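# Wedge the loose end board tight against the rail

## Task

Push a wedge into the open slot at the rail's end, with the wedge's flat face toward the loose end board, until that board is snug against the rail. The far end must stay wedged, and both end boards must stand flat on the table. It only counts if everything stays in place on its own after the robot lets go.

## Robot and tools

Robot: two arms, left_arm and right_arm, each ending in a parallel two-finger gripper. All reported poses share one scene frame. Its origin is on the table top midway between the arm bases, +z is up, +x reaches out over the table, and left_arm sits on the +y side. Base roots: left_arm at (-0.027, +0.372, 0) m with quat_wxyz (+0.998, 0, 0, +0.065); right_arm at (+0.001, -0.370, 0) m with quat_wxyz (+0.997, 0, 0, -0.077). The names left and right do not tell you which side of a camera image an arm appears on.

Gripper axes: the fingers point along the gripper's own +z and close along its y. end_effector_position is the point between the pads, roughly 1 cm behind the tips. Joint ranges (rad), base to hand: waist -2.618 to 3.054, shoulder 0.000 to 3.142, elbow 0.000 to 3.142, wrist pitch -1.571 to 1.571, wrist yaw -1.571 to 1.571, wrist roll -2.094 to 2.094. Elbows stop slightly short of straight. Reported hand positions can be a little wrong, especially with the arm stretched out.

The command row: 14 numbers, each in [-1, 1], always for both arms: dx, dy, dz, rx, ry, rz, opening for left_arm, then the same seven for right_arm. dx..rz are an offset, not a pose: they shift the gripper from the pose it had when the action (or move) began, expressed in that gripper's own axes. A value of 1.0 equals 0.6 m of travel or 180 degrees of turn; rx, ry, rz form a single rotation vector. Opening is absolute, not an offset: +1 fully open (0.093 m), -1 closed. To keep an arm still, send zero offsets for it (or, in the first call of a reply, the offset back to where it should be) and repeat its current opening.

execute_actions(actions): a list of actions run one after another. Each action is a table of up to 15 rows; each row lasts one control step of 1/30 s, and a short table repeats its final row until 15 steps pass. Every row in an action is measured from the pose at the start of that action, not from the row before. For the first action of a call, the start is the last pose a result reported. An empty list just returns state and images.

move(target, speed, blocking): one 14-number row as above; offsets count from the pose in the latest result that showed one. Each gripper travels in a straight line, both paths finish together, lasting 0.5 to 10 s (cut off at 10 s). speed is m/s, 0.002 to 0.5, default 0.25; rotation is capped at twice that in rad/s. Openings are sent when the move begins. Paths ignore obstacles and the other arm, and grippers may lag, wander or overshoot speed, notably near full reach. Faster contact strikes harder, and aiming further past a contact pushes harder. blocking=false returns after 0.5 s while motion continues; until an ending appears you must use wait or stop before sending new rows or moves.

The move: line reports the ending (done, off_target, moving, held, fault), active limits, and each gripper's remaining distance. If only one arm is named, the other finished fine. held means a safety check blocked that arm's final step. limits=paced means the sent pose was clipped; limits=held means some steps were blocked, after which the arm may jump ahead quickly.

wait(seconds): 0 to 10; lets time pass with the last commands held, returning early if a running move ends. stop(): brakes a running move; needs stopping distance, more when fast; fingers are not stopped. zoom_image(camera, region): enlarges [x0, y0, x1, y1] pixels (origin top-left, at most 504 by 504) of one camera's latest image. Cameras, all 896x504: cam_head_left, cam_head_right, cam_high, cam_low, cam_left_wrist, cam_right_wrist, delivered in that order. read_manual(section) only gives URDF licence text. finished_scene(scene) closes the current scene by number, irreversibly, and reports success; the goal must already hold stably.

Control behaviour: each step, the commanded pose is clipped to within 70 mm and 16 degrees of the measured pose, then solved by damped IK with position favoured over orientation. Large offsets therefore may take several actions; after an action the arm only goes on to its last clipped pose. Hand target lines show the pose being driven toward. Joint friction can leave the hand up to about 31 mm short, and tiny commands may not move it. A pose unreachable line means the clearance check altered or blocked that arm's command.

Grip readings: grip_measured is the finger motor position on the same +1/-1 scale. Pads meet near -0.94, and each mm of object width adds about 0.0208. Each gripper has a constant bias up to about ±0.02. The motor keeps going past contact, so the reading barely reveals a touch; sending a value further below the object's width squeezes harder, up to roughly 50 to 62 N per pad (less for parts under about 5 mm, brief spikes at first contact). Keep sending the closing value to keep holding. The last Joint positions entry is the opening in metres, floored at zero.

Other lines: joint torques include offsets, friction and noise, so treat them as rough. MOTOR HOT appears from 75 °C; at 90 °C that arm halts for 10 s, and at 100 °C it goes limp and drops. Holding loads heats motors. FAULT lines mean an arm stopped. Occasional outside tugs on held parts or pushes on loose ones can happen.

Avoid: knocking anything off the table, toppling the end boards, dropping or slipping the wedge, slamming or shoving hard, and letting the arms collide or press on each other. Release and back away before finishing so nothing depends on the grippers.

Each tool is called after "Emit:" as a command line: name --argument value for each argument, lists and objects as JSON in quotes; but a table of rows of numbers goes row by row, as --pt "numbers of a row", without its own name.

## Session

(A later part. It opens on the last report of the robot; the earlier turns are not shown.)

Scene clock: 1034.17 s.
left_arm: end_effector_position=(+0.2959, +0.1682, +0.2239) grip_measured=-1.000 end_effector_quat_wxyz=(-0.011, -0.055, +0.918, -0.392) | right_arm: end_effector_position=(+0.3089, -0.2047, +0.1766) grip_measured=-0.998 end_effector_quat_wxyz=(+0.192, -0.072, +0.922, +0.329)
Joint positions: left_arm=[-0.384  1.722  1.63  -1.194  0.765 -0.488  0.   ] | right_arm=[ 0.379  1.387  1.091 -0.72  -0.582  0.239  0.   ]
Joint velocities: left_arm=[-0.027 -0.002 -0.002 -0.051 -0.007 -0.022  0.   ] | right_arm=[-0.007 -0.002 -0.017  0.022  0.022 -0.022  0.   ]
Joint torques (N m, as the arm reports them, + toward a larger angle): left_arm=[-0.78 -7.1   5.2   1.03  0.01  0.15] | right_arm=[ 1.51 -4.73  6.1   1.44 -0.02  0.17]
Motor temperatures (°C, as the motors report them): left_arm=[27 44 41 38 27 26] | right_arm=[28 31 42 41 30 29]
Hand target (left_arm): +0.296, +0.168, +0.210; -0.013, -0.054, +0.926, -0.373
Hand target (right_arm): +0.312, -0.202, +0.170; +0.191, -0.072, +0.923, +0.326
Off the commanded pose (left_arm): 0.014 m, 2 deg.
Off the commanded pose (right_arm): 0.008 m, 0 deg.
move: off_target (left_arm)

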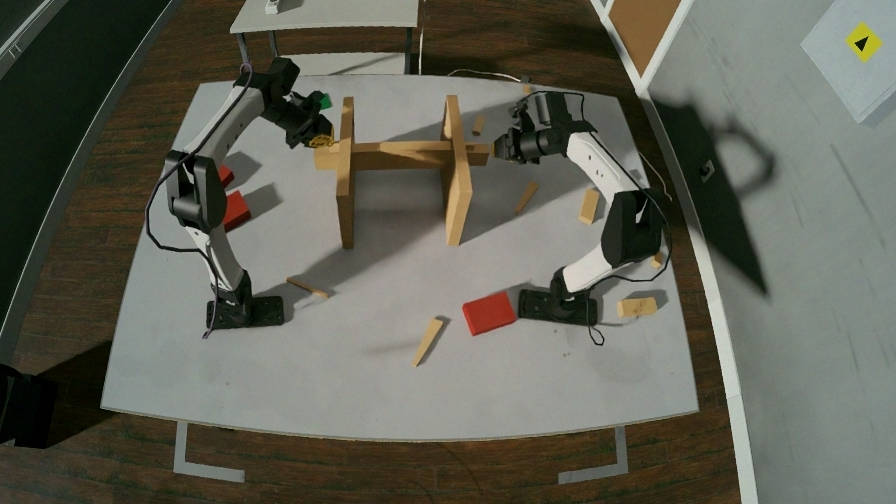

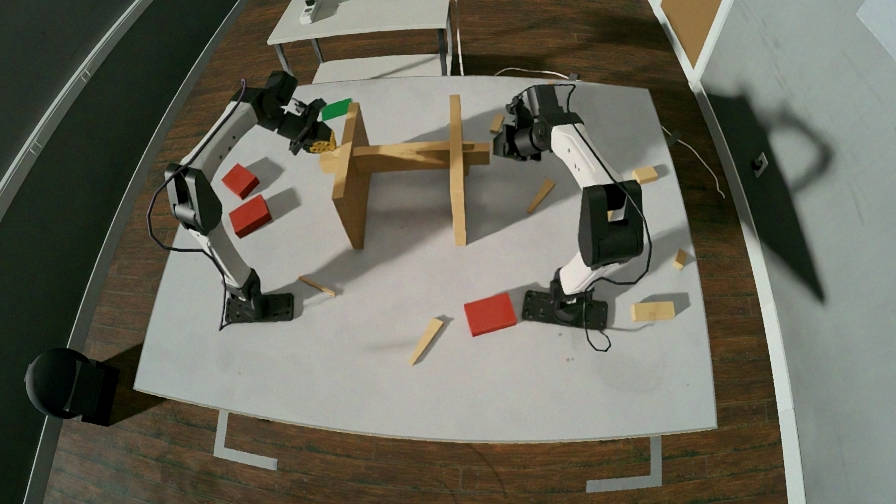

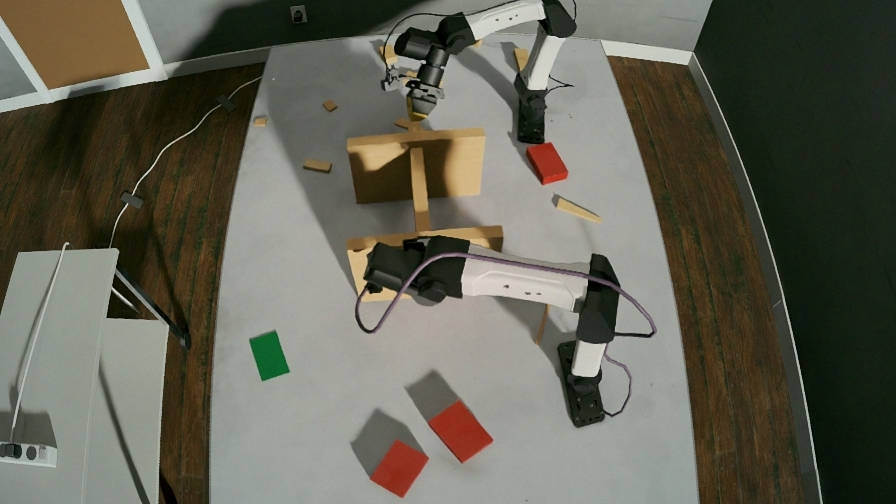

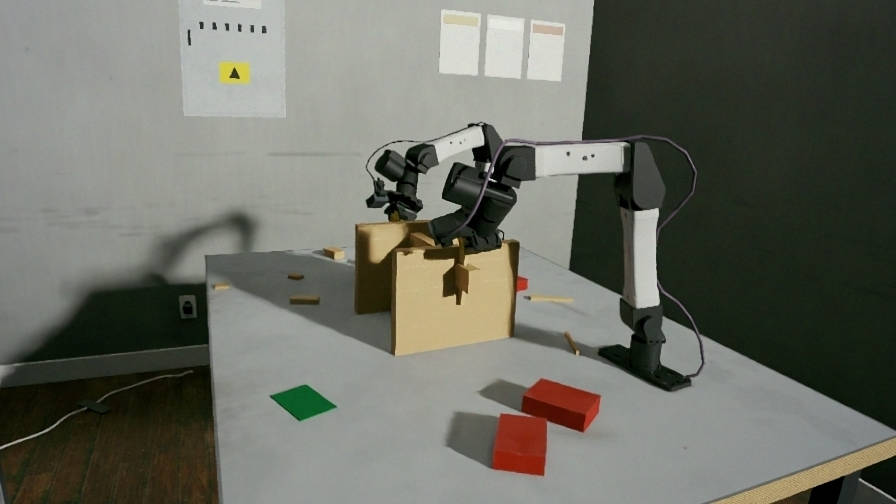

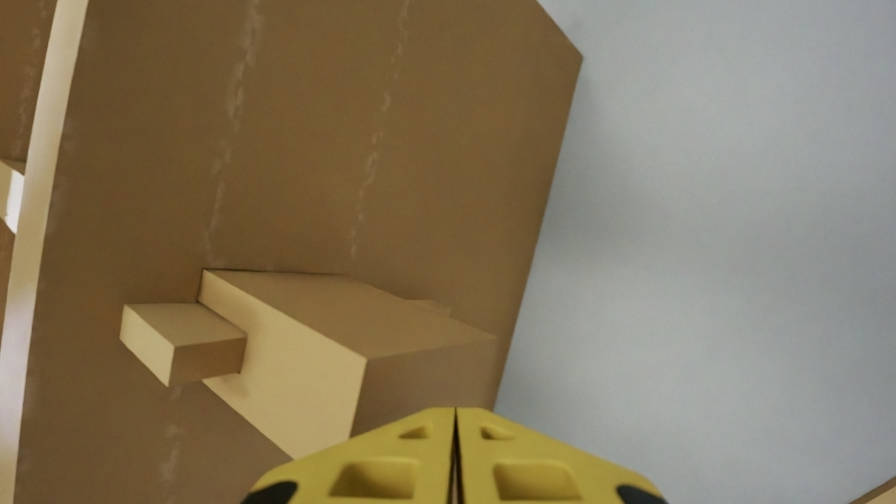

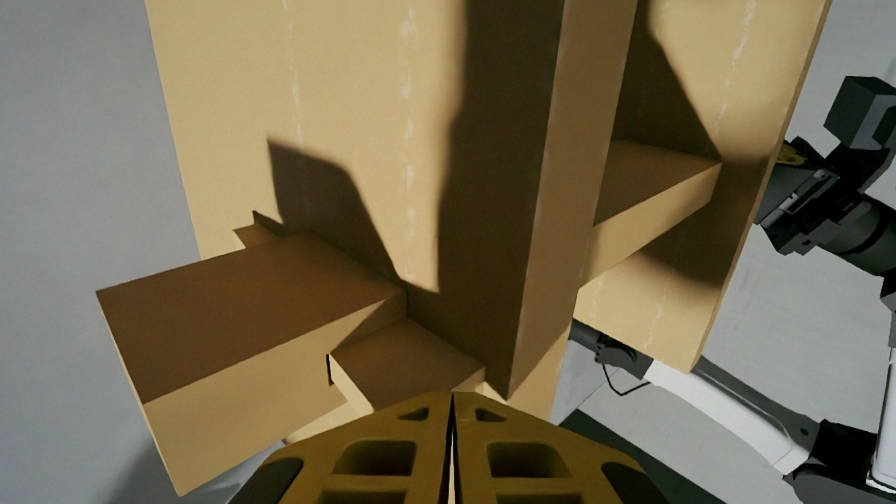

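Emit:
move --target '[-0.0018, 0.0238, 0.0137, -0.013, 0, 0, -1, -0.0002, 0.0163, 0.0227, 0, 0, 0, -1]' --speed 0.015

Scene clock: 1047.87 s.
left_arm: end_effector_position=(+0.2956, +0.1688, +0.2228) grip_measured=-1.000 end_effector_quat_wxyz=(-0.011, -0.053, +0.919, -0.390) | right_arm: end_effector_position=(+0.3069, -0.1979, +0.1758) grip_measured=-0.998 end_effector_quat_wxyz=(+0.186, -0.063, +0.924, +0.327)
Joint positions: left_arm=[-0.384  1.722  1.627 -1.195  0.761 -0.481  0.   ] | right_arm=[ 0.409  1.387  1.091 -0.712 -0.56   0.286  0.   ]
Joint velocities: left_arm=[ 0.012 -0.017 -0.022 -0.037 -0.081 -0.051  0.   ] | right_arm=[ 0.002 -0.007  0.007  0.022 -0.022 -0.051  0.   ]
Joint torques (N m, as the arm reports them, + toward a larger angle): left_arm=[ 0.09 -7.25  4.51  1.03  0.06  0.24] | right_arm=[ 2.9  -4.85  6.24  1.59 -0.02  0.18]
Motor temperatures (°C, as the motors report them): left_arm=[27 44 41 38 27 26] | right_arm=[28 31 43 41 30 29]
Hand target (left_arm): +0.295, +0.172, +0.208; -0.013, -0.055, +0.926, -0.373
Hand target (right_arm): +0.310, -0.189, +0.173; +0.191, -0.073, +0.922, +0.329
Off the commanded pose (left_arm): 0.015 m, 2 deg.
Off the commanded pose (right_arm): 0.011 m, 1 deg.
move: off_target (left_arm, right_arm)

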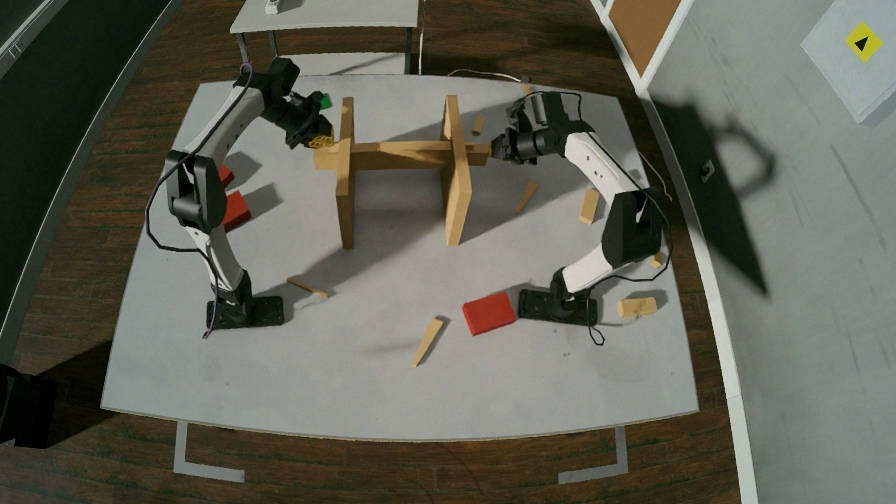

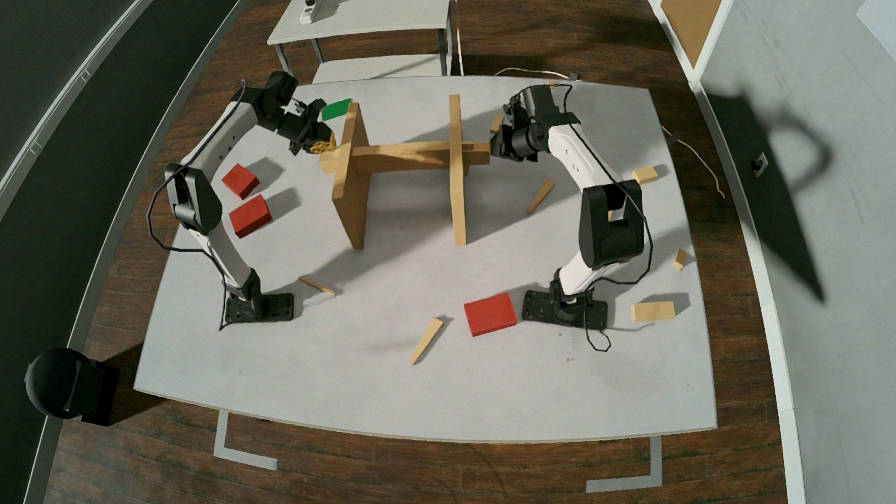

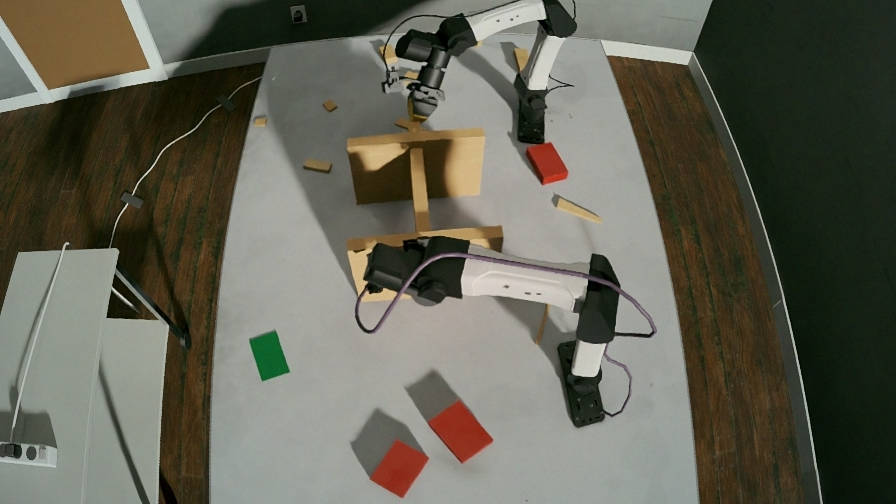

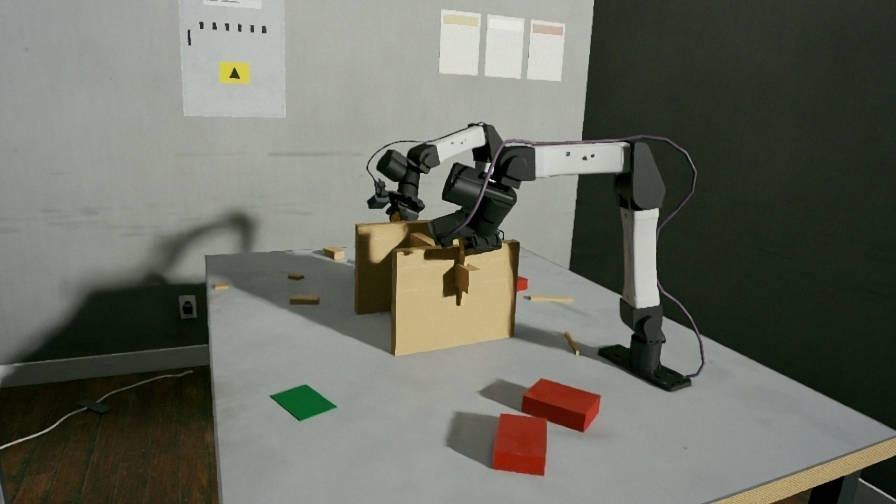

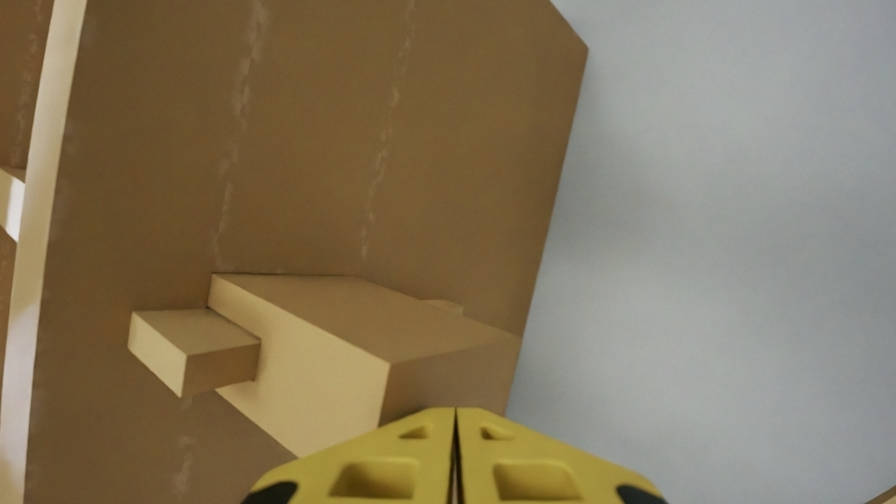

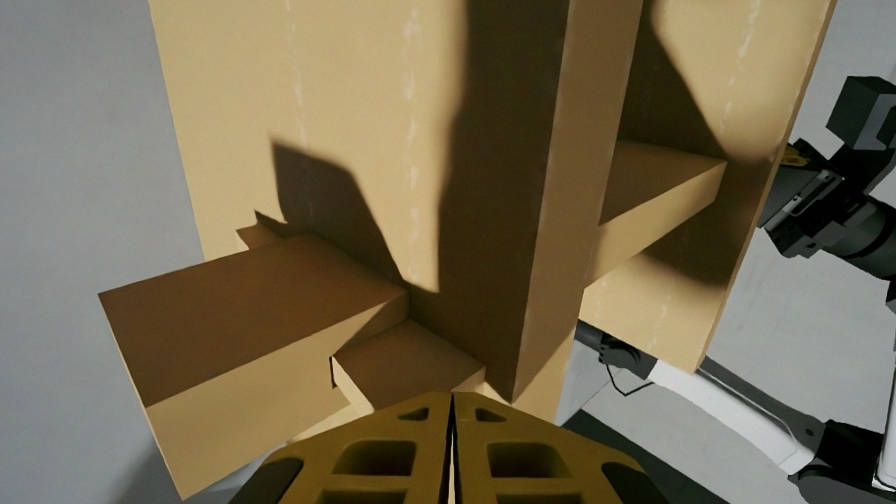

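Emit:
move --target '[-0.002, 0.0296, 0.0101, -0.012, 0, 0, -1, -0.001, 0.016, 0.0204, -0.005, 0, 0, -1]' --speed 0.015

Scene clock: 1055.83 s.
left_arm: end_effector_position=(+0.2947, +0.1730, +0.2153) grip_measured=-1.000 end_effector_quat_wxyz=(-0.012, -0.051, +0.923, -0.382) | right_arm: end_effector_position=(+0.3079, -0.1940, +0.1761) grip_measured=-0.998 end_effector_quat_wxyz=(+0.187, -0.053, +0.925, +0.326)
Joint positions: left_arm=[-0.377  1.722  1.607 -1.195  0.749 -0.46   0.   ] | right_arm=[ 0.427  1.387  1.091 -0.697 -0.541  0.323  0.   ]
Joint velocities: left_arm=[-0.002  0.002  0.007  0.066 -0.022 -0.051  0.   ] | right_arm=[-0.017 -0.022  0.002  0.051 -0.037  0.007  0.   ]
Joint torques (N m, as the arm reports them, + toward a larger angle): left_arm=[ 0.4  -7.61  5.02  0.97  0.22  0.22] | right_arm=[ 2.91 -4.7   6.27  1.57 -0.19  0.18]
Motor temperatures (°C, as the motors report them): left_arm=[27 44 41 38 27 26] | right_arm=[28 31 43 42 30 29]
Hand target (left_arm): +0.295, +0.177, +0.206; -0.012, -0.053, +0.926, -0.373
Hand target (right_arm): +0.309, -0.183, +0.173; +0.185, -0.064, +0.922, +0.334
Off the commanded pose (left_arm): 0.010 m, 1 deg.
Off the commanded pose (right_arm): 0.012 m, 2 deg.
move: off_target (right_arm)

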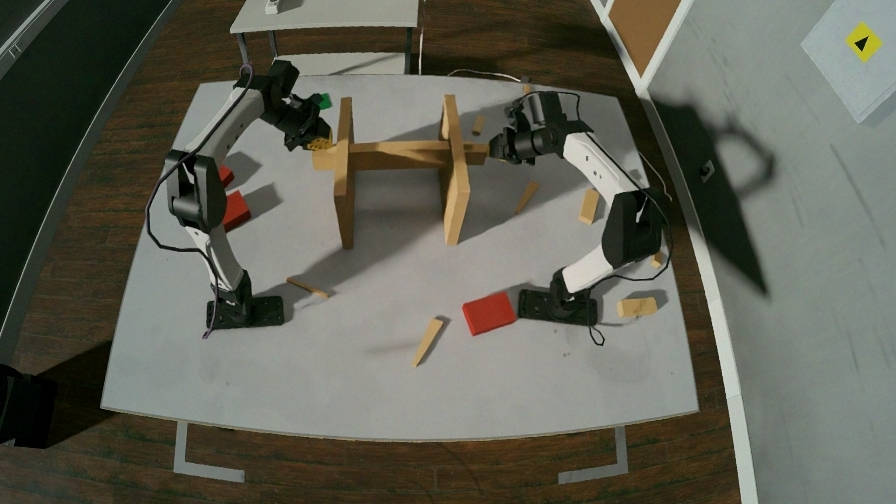

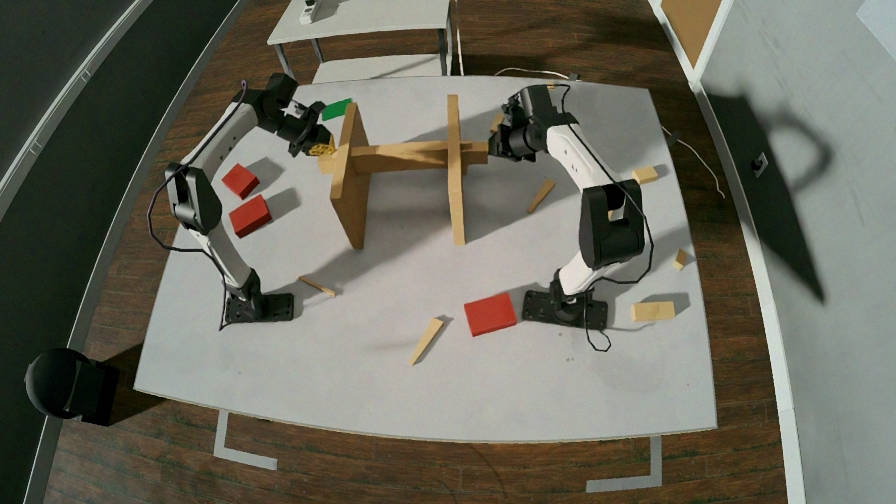

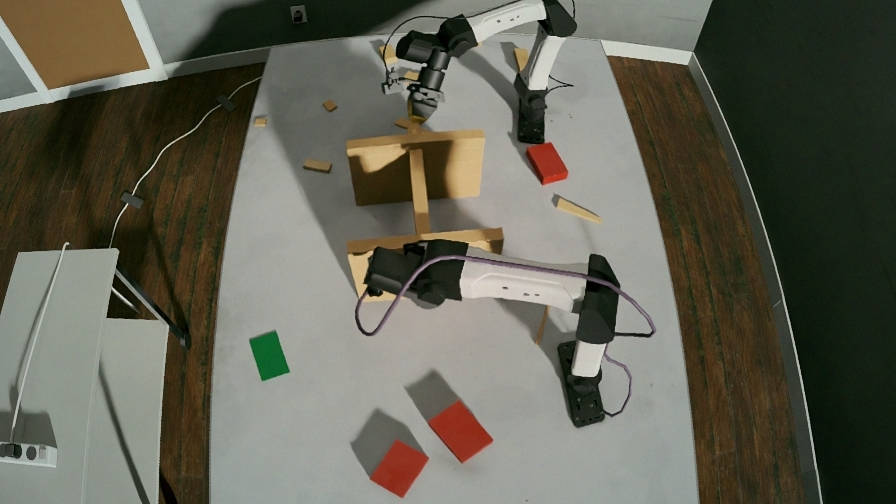

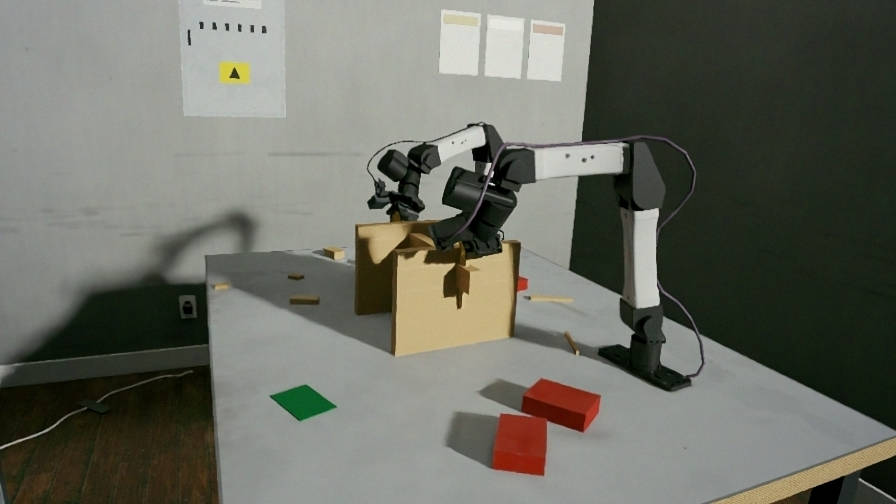

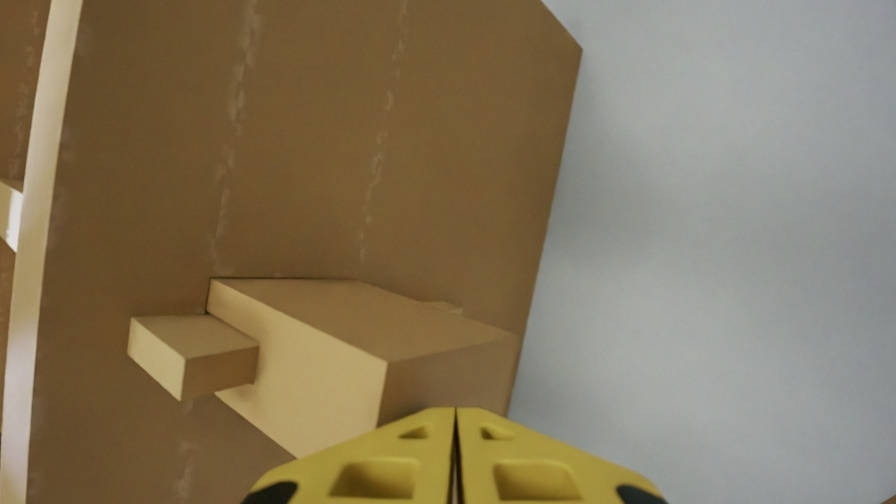

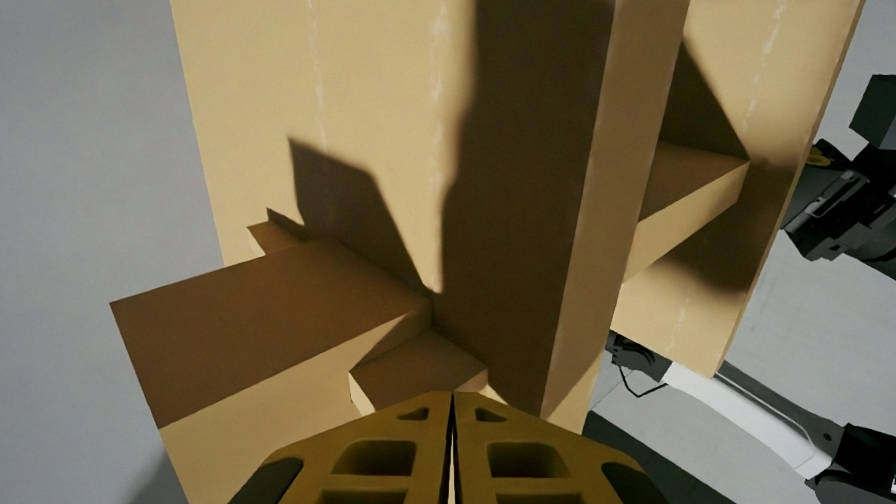

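Emit:
move --target '[-0.0022, 0.0293, 0.0225, -0.008, 0, 0, -1, 0.0018, 0.014, 0.0172, -0.006, 0, 0, -1]' --speed 0.02

Scene clock: 1067.53 s.
left_arm: end_effector_position=(+0.2947, +0.1730, +0.2141) grip_measured=-1.000 end_effector_quat_wxyz=(-0.004, -0.047, +0.919, -0.390) | right_arm: end_effector_position=(+0.3078, -0.1938, +0.1756) grip_measured=-0.998 end_effector_quat_wxyz=(+0.183, -0.041, +0.927, +0.326)
Joint positions: left_arm=[-0.373  1.706  1.574 -1.159  0.763 -0.456  0.   ] | right_arm=[ 0.43   1.387  1.091 -0.698 -0.535  0.35   0.   ]
Joint velocities: left_arm=[ 0.007 -0.012  0.002 -0.051 -0.007  0.007  0.   ] | right_arm=[ 0.002 -0.002 -0.017  0.022 -0.022  0.007  0.   ]
Joint torques (N m, as the arm reports them, + toward a larger angle): left_arm=[-0.18 -6.59  4.02  1.09  0.04  0.26] | right_arm=[ 3.53 -5.21  5.78  1.64 -0.14  0.21]
Motor temperatures (°C, as the motors report them): left_arm=[27 45 41 38 27 26] | right_arm=[28 31 43 42 30 29]
Hand target (left_arm): +0.294, +0.176, +0.194; -0.013, -0.050, +0.927, -0.370
Hand target (right_arm): +0.308, -0.182, +0.173; +0.186, -0.055, +0.923, +0.334
Off the commanded pose (left_arm): 0.021 m, 3 deg.
Off the commanded pose (right_arm): 0.013 m, 2 deg.
move: off_target (left_arm, right_arm)

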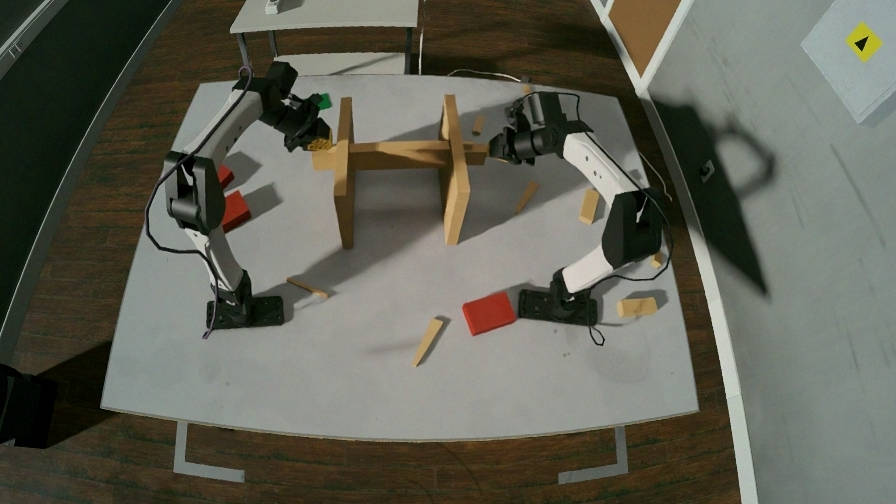

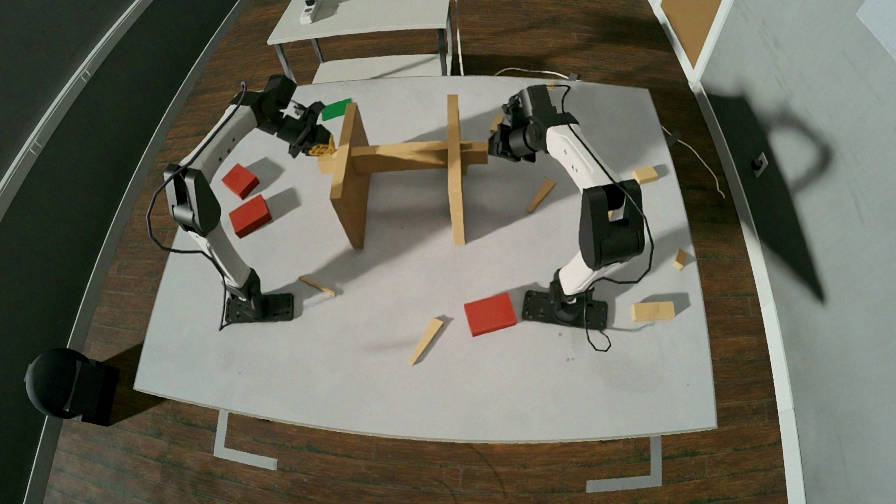

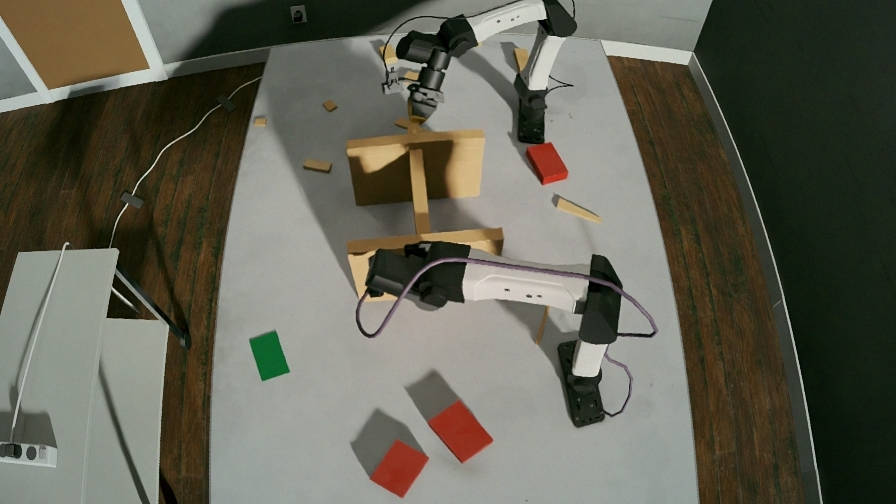

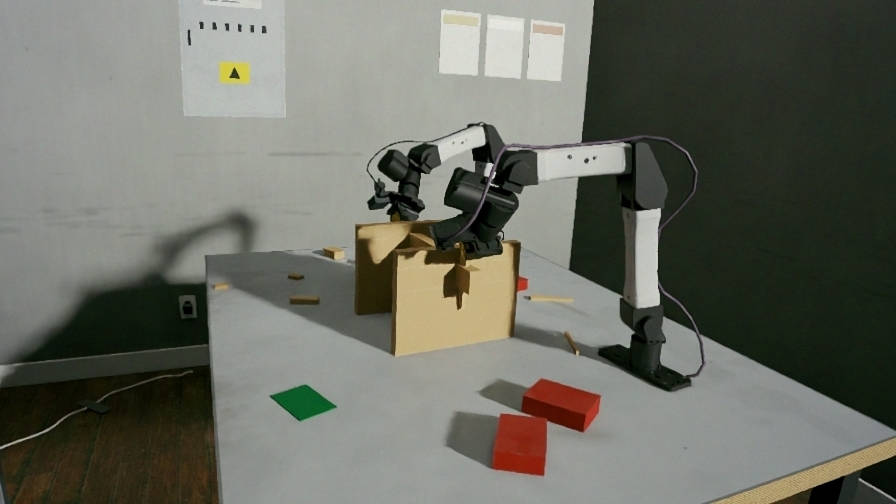

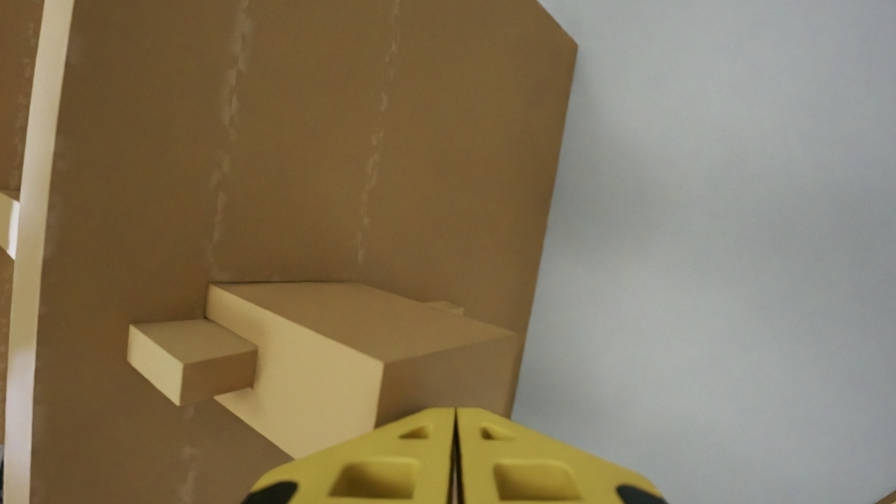

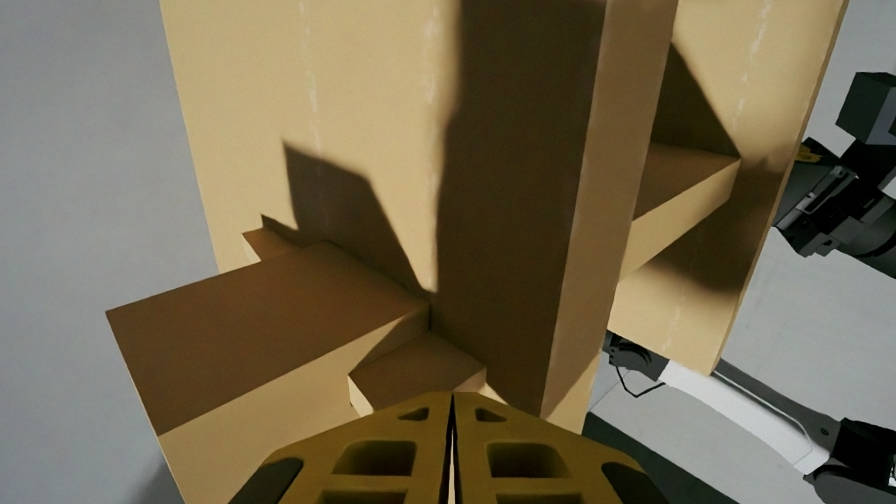

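Emit:
move --target '[0.0022, -0.0121, -0.0472, 0, 0, 0, -1, -0.0025, -0.033, -0.0252, 0, 0, 0, -1]' --speed 0.06

Scene clock: 1074.83 s.
left_arm: end_effector_position=(+0.2893, +0.1852, +0.2352) grip_measured=-1.000 end_effector_quat_wxyz=(-0.008, -0.047, +0.920, -0.388) | right_arm: end_effector_position=(+0.3106, -0.2162, +0.1732) grip_measured=-0.998 end_effector_quat_wxyz=(+0.184, -0.041, +0.928, +0.322)
Joint positions: left_arm=[-0.341  1.705  1.664 -1.291  0.768 -0.408  0.   ] | right_arm=[ 0.349  1.387  1.091 -0.742 -0.57   0.266  0.   ]
Joint velocities: left_arm=[ 0.007 -0.007 -0.022 -0.051  0.022  0.022  0.   ] | right_arm=[-0.002  0.007  0.002  0.037  0.007  0.022  0.   ]
Joint torques (N m, as the arm reports them, + toward a larger angle): left_arm=[ 0.93 -7.    8.9   0.7   0.37  0.25] | right_arm=[-0.65 -6.54  6.75  1.13 -0.25  0.03]
Motor temperatures (°C, as the motors report them): left_arm=[27 45 41 38 27 26] | right_arm=[28 31 43 42 30 29]
Hand target (left_arm): +0.293, +0.188, +0.239; -0.004, -0.047, +0.919, -0.391
Hand target (right_arm): +0.308, -0.218, +0.176; +0.184, -0.041, +0.926, +0.326
Off the commanded pose (left_arm): 0.006 m, 1 deg.
Off the commanded pose (right_arm): 0.004 m, 0 deg.
move: done

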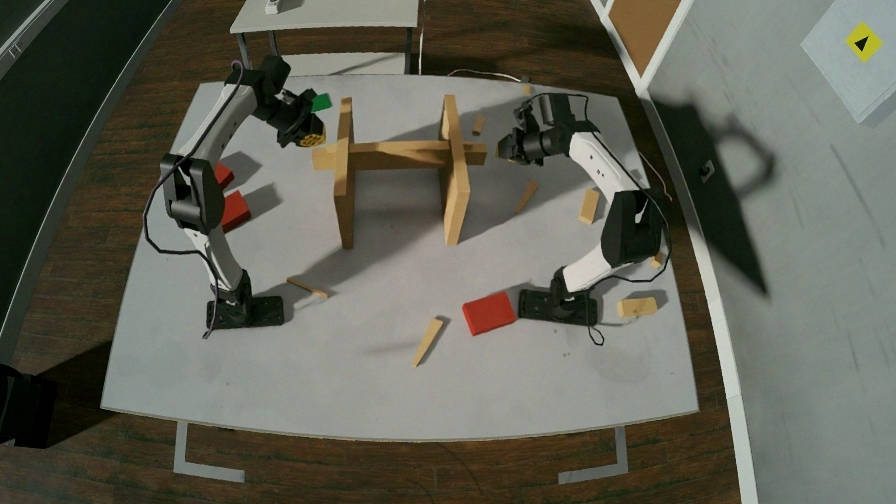

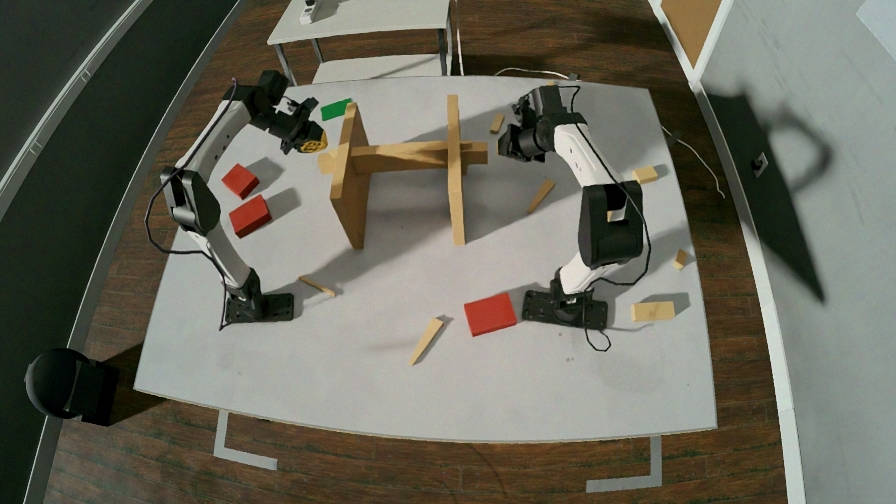

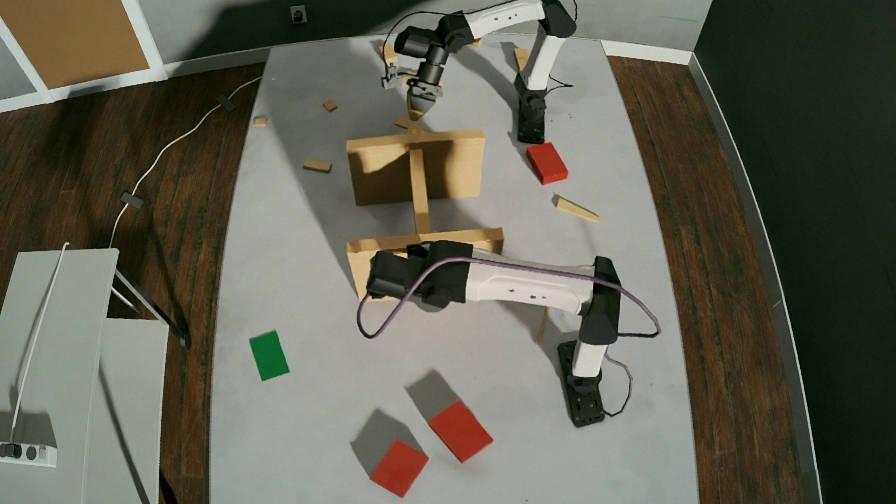

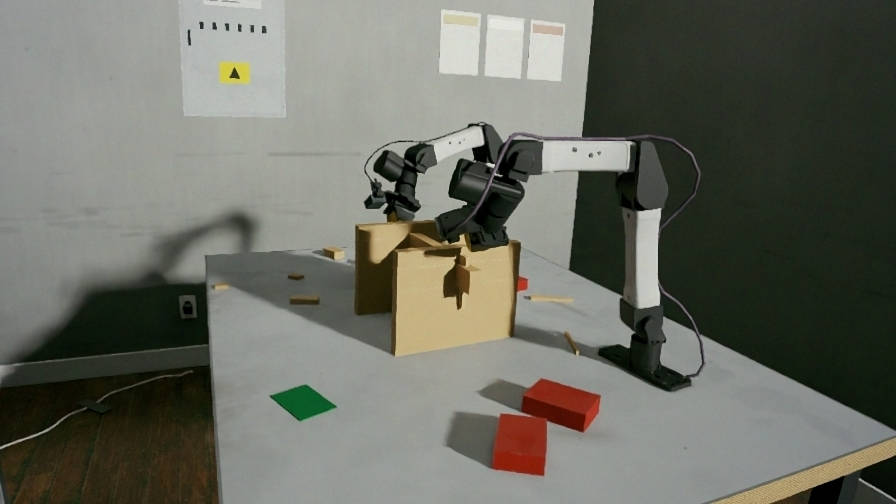

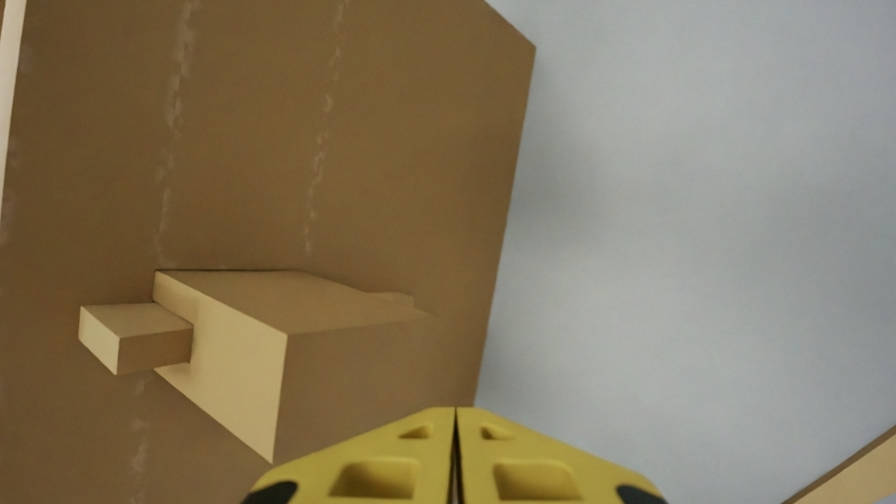

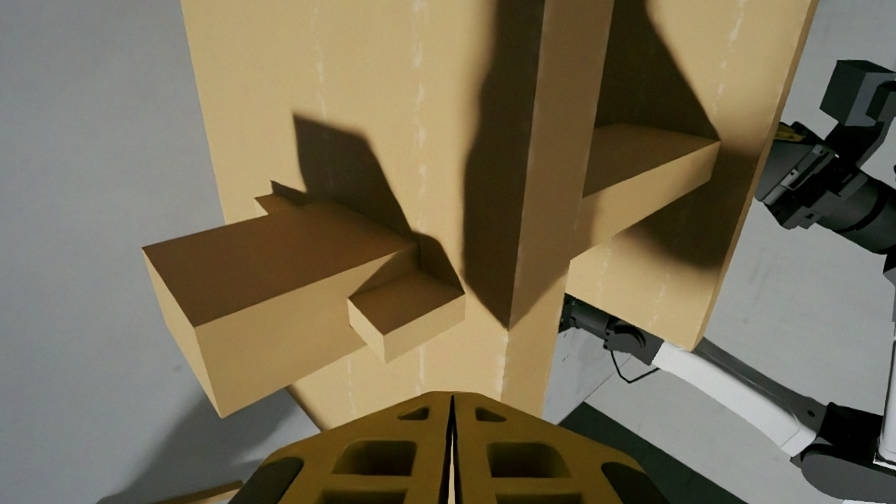

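Emit:
zoom_image --camera "cam_right_wrist" --region '[330, 220, 540, 380]'

Emit:
zoom_image --camera "cam_head_left" --region '[300, 85, 500, 260]'

Emit:
zoom_image --camera "cam_low" --region '[345, 210, 530, 365]'

Region (330, 220, 540, 380) of cam_right_wrist's 896x504 image, scaled by 2.400, with more detail than that image has; it fills the top 384 rows of this view, and the rest is white.

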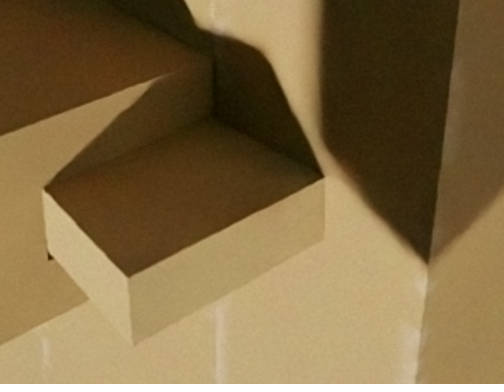

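Region (300, 85, 500, 260) of cam_head_left's 896x504 image, scaled by 2.520, with more detail than that image has; it fills the top 441 rows of this view, and the rest is white.

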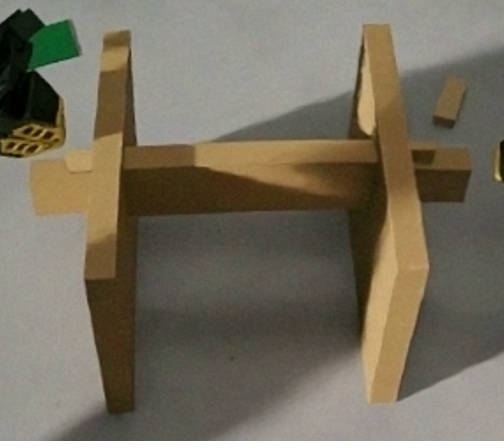

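Region (345, 210, 530, 365) of cam_low's 896x504 image, scaled by 2.724, with more detail than that image has; it fills the top 422 rows of this view, and the rest is white.

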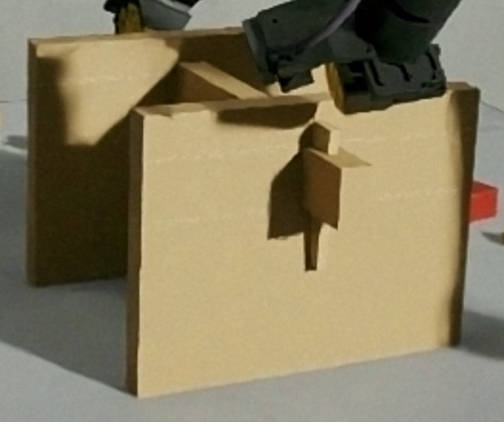

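Emit:
finished_scene --scene 1

The scene is finished: the task was done.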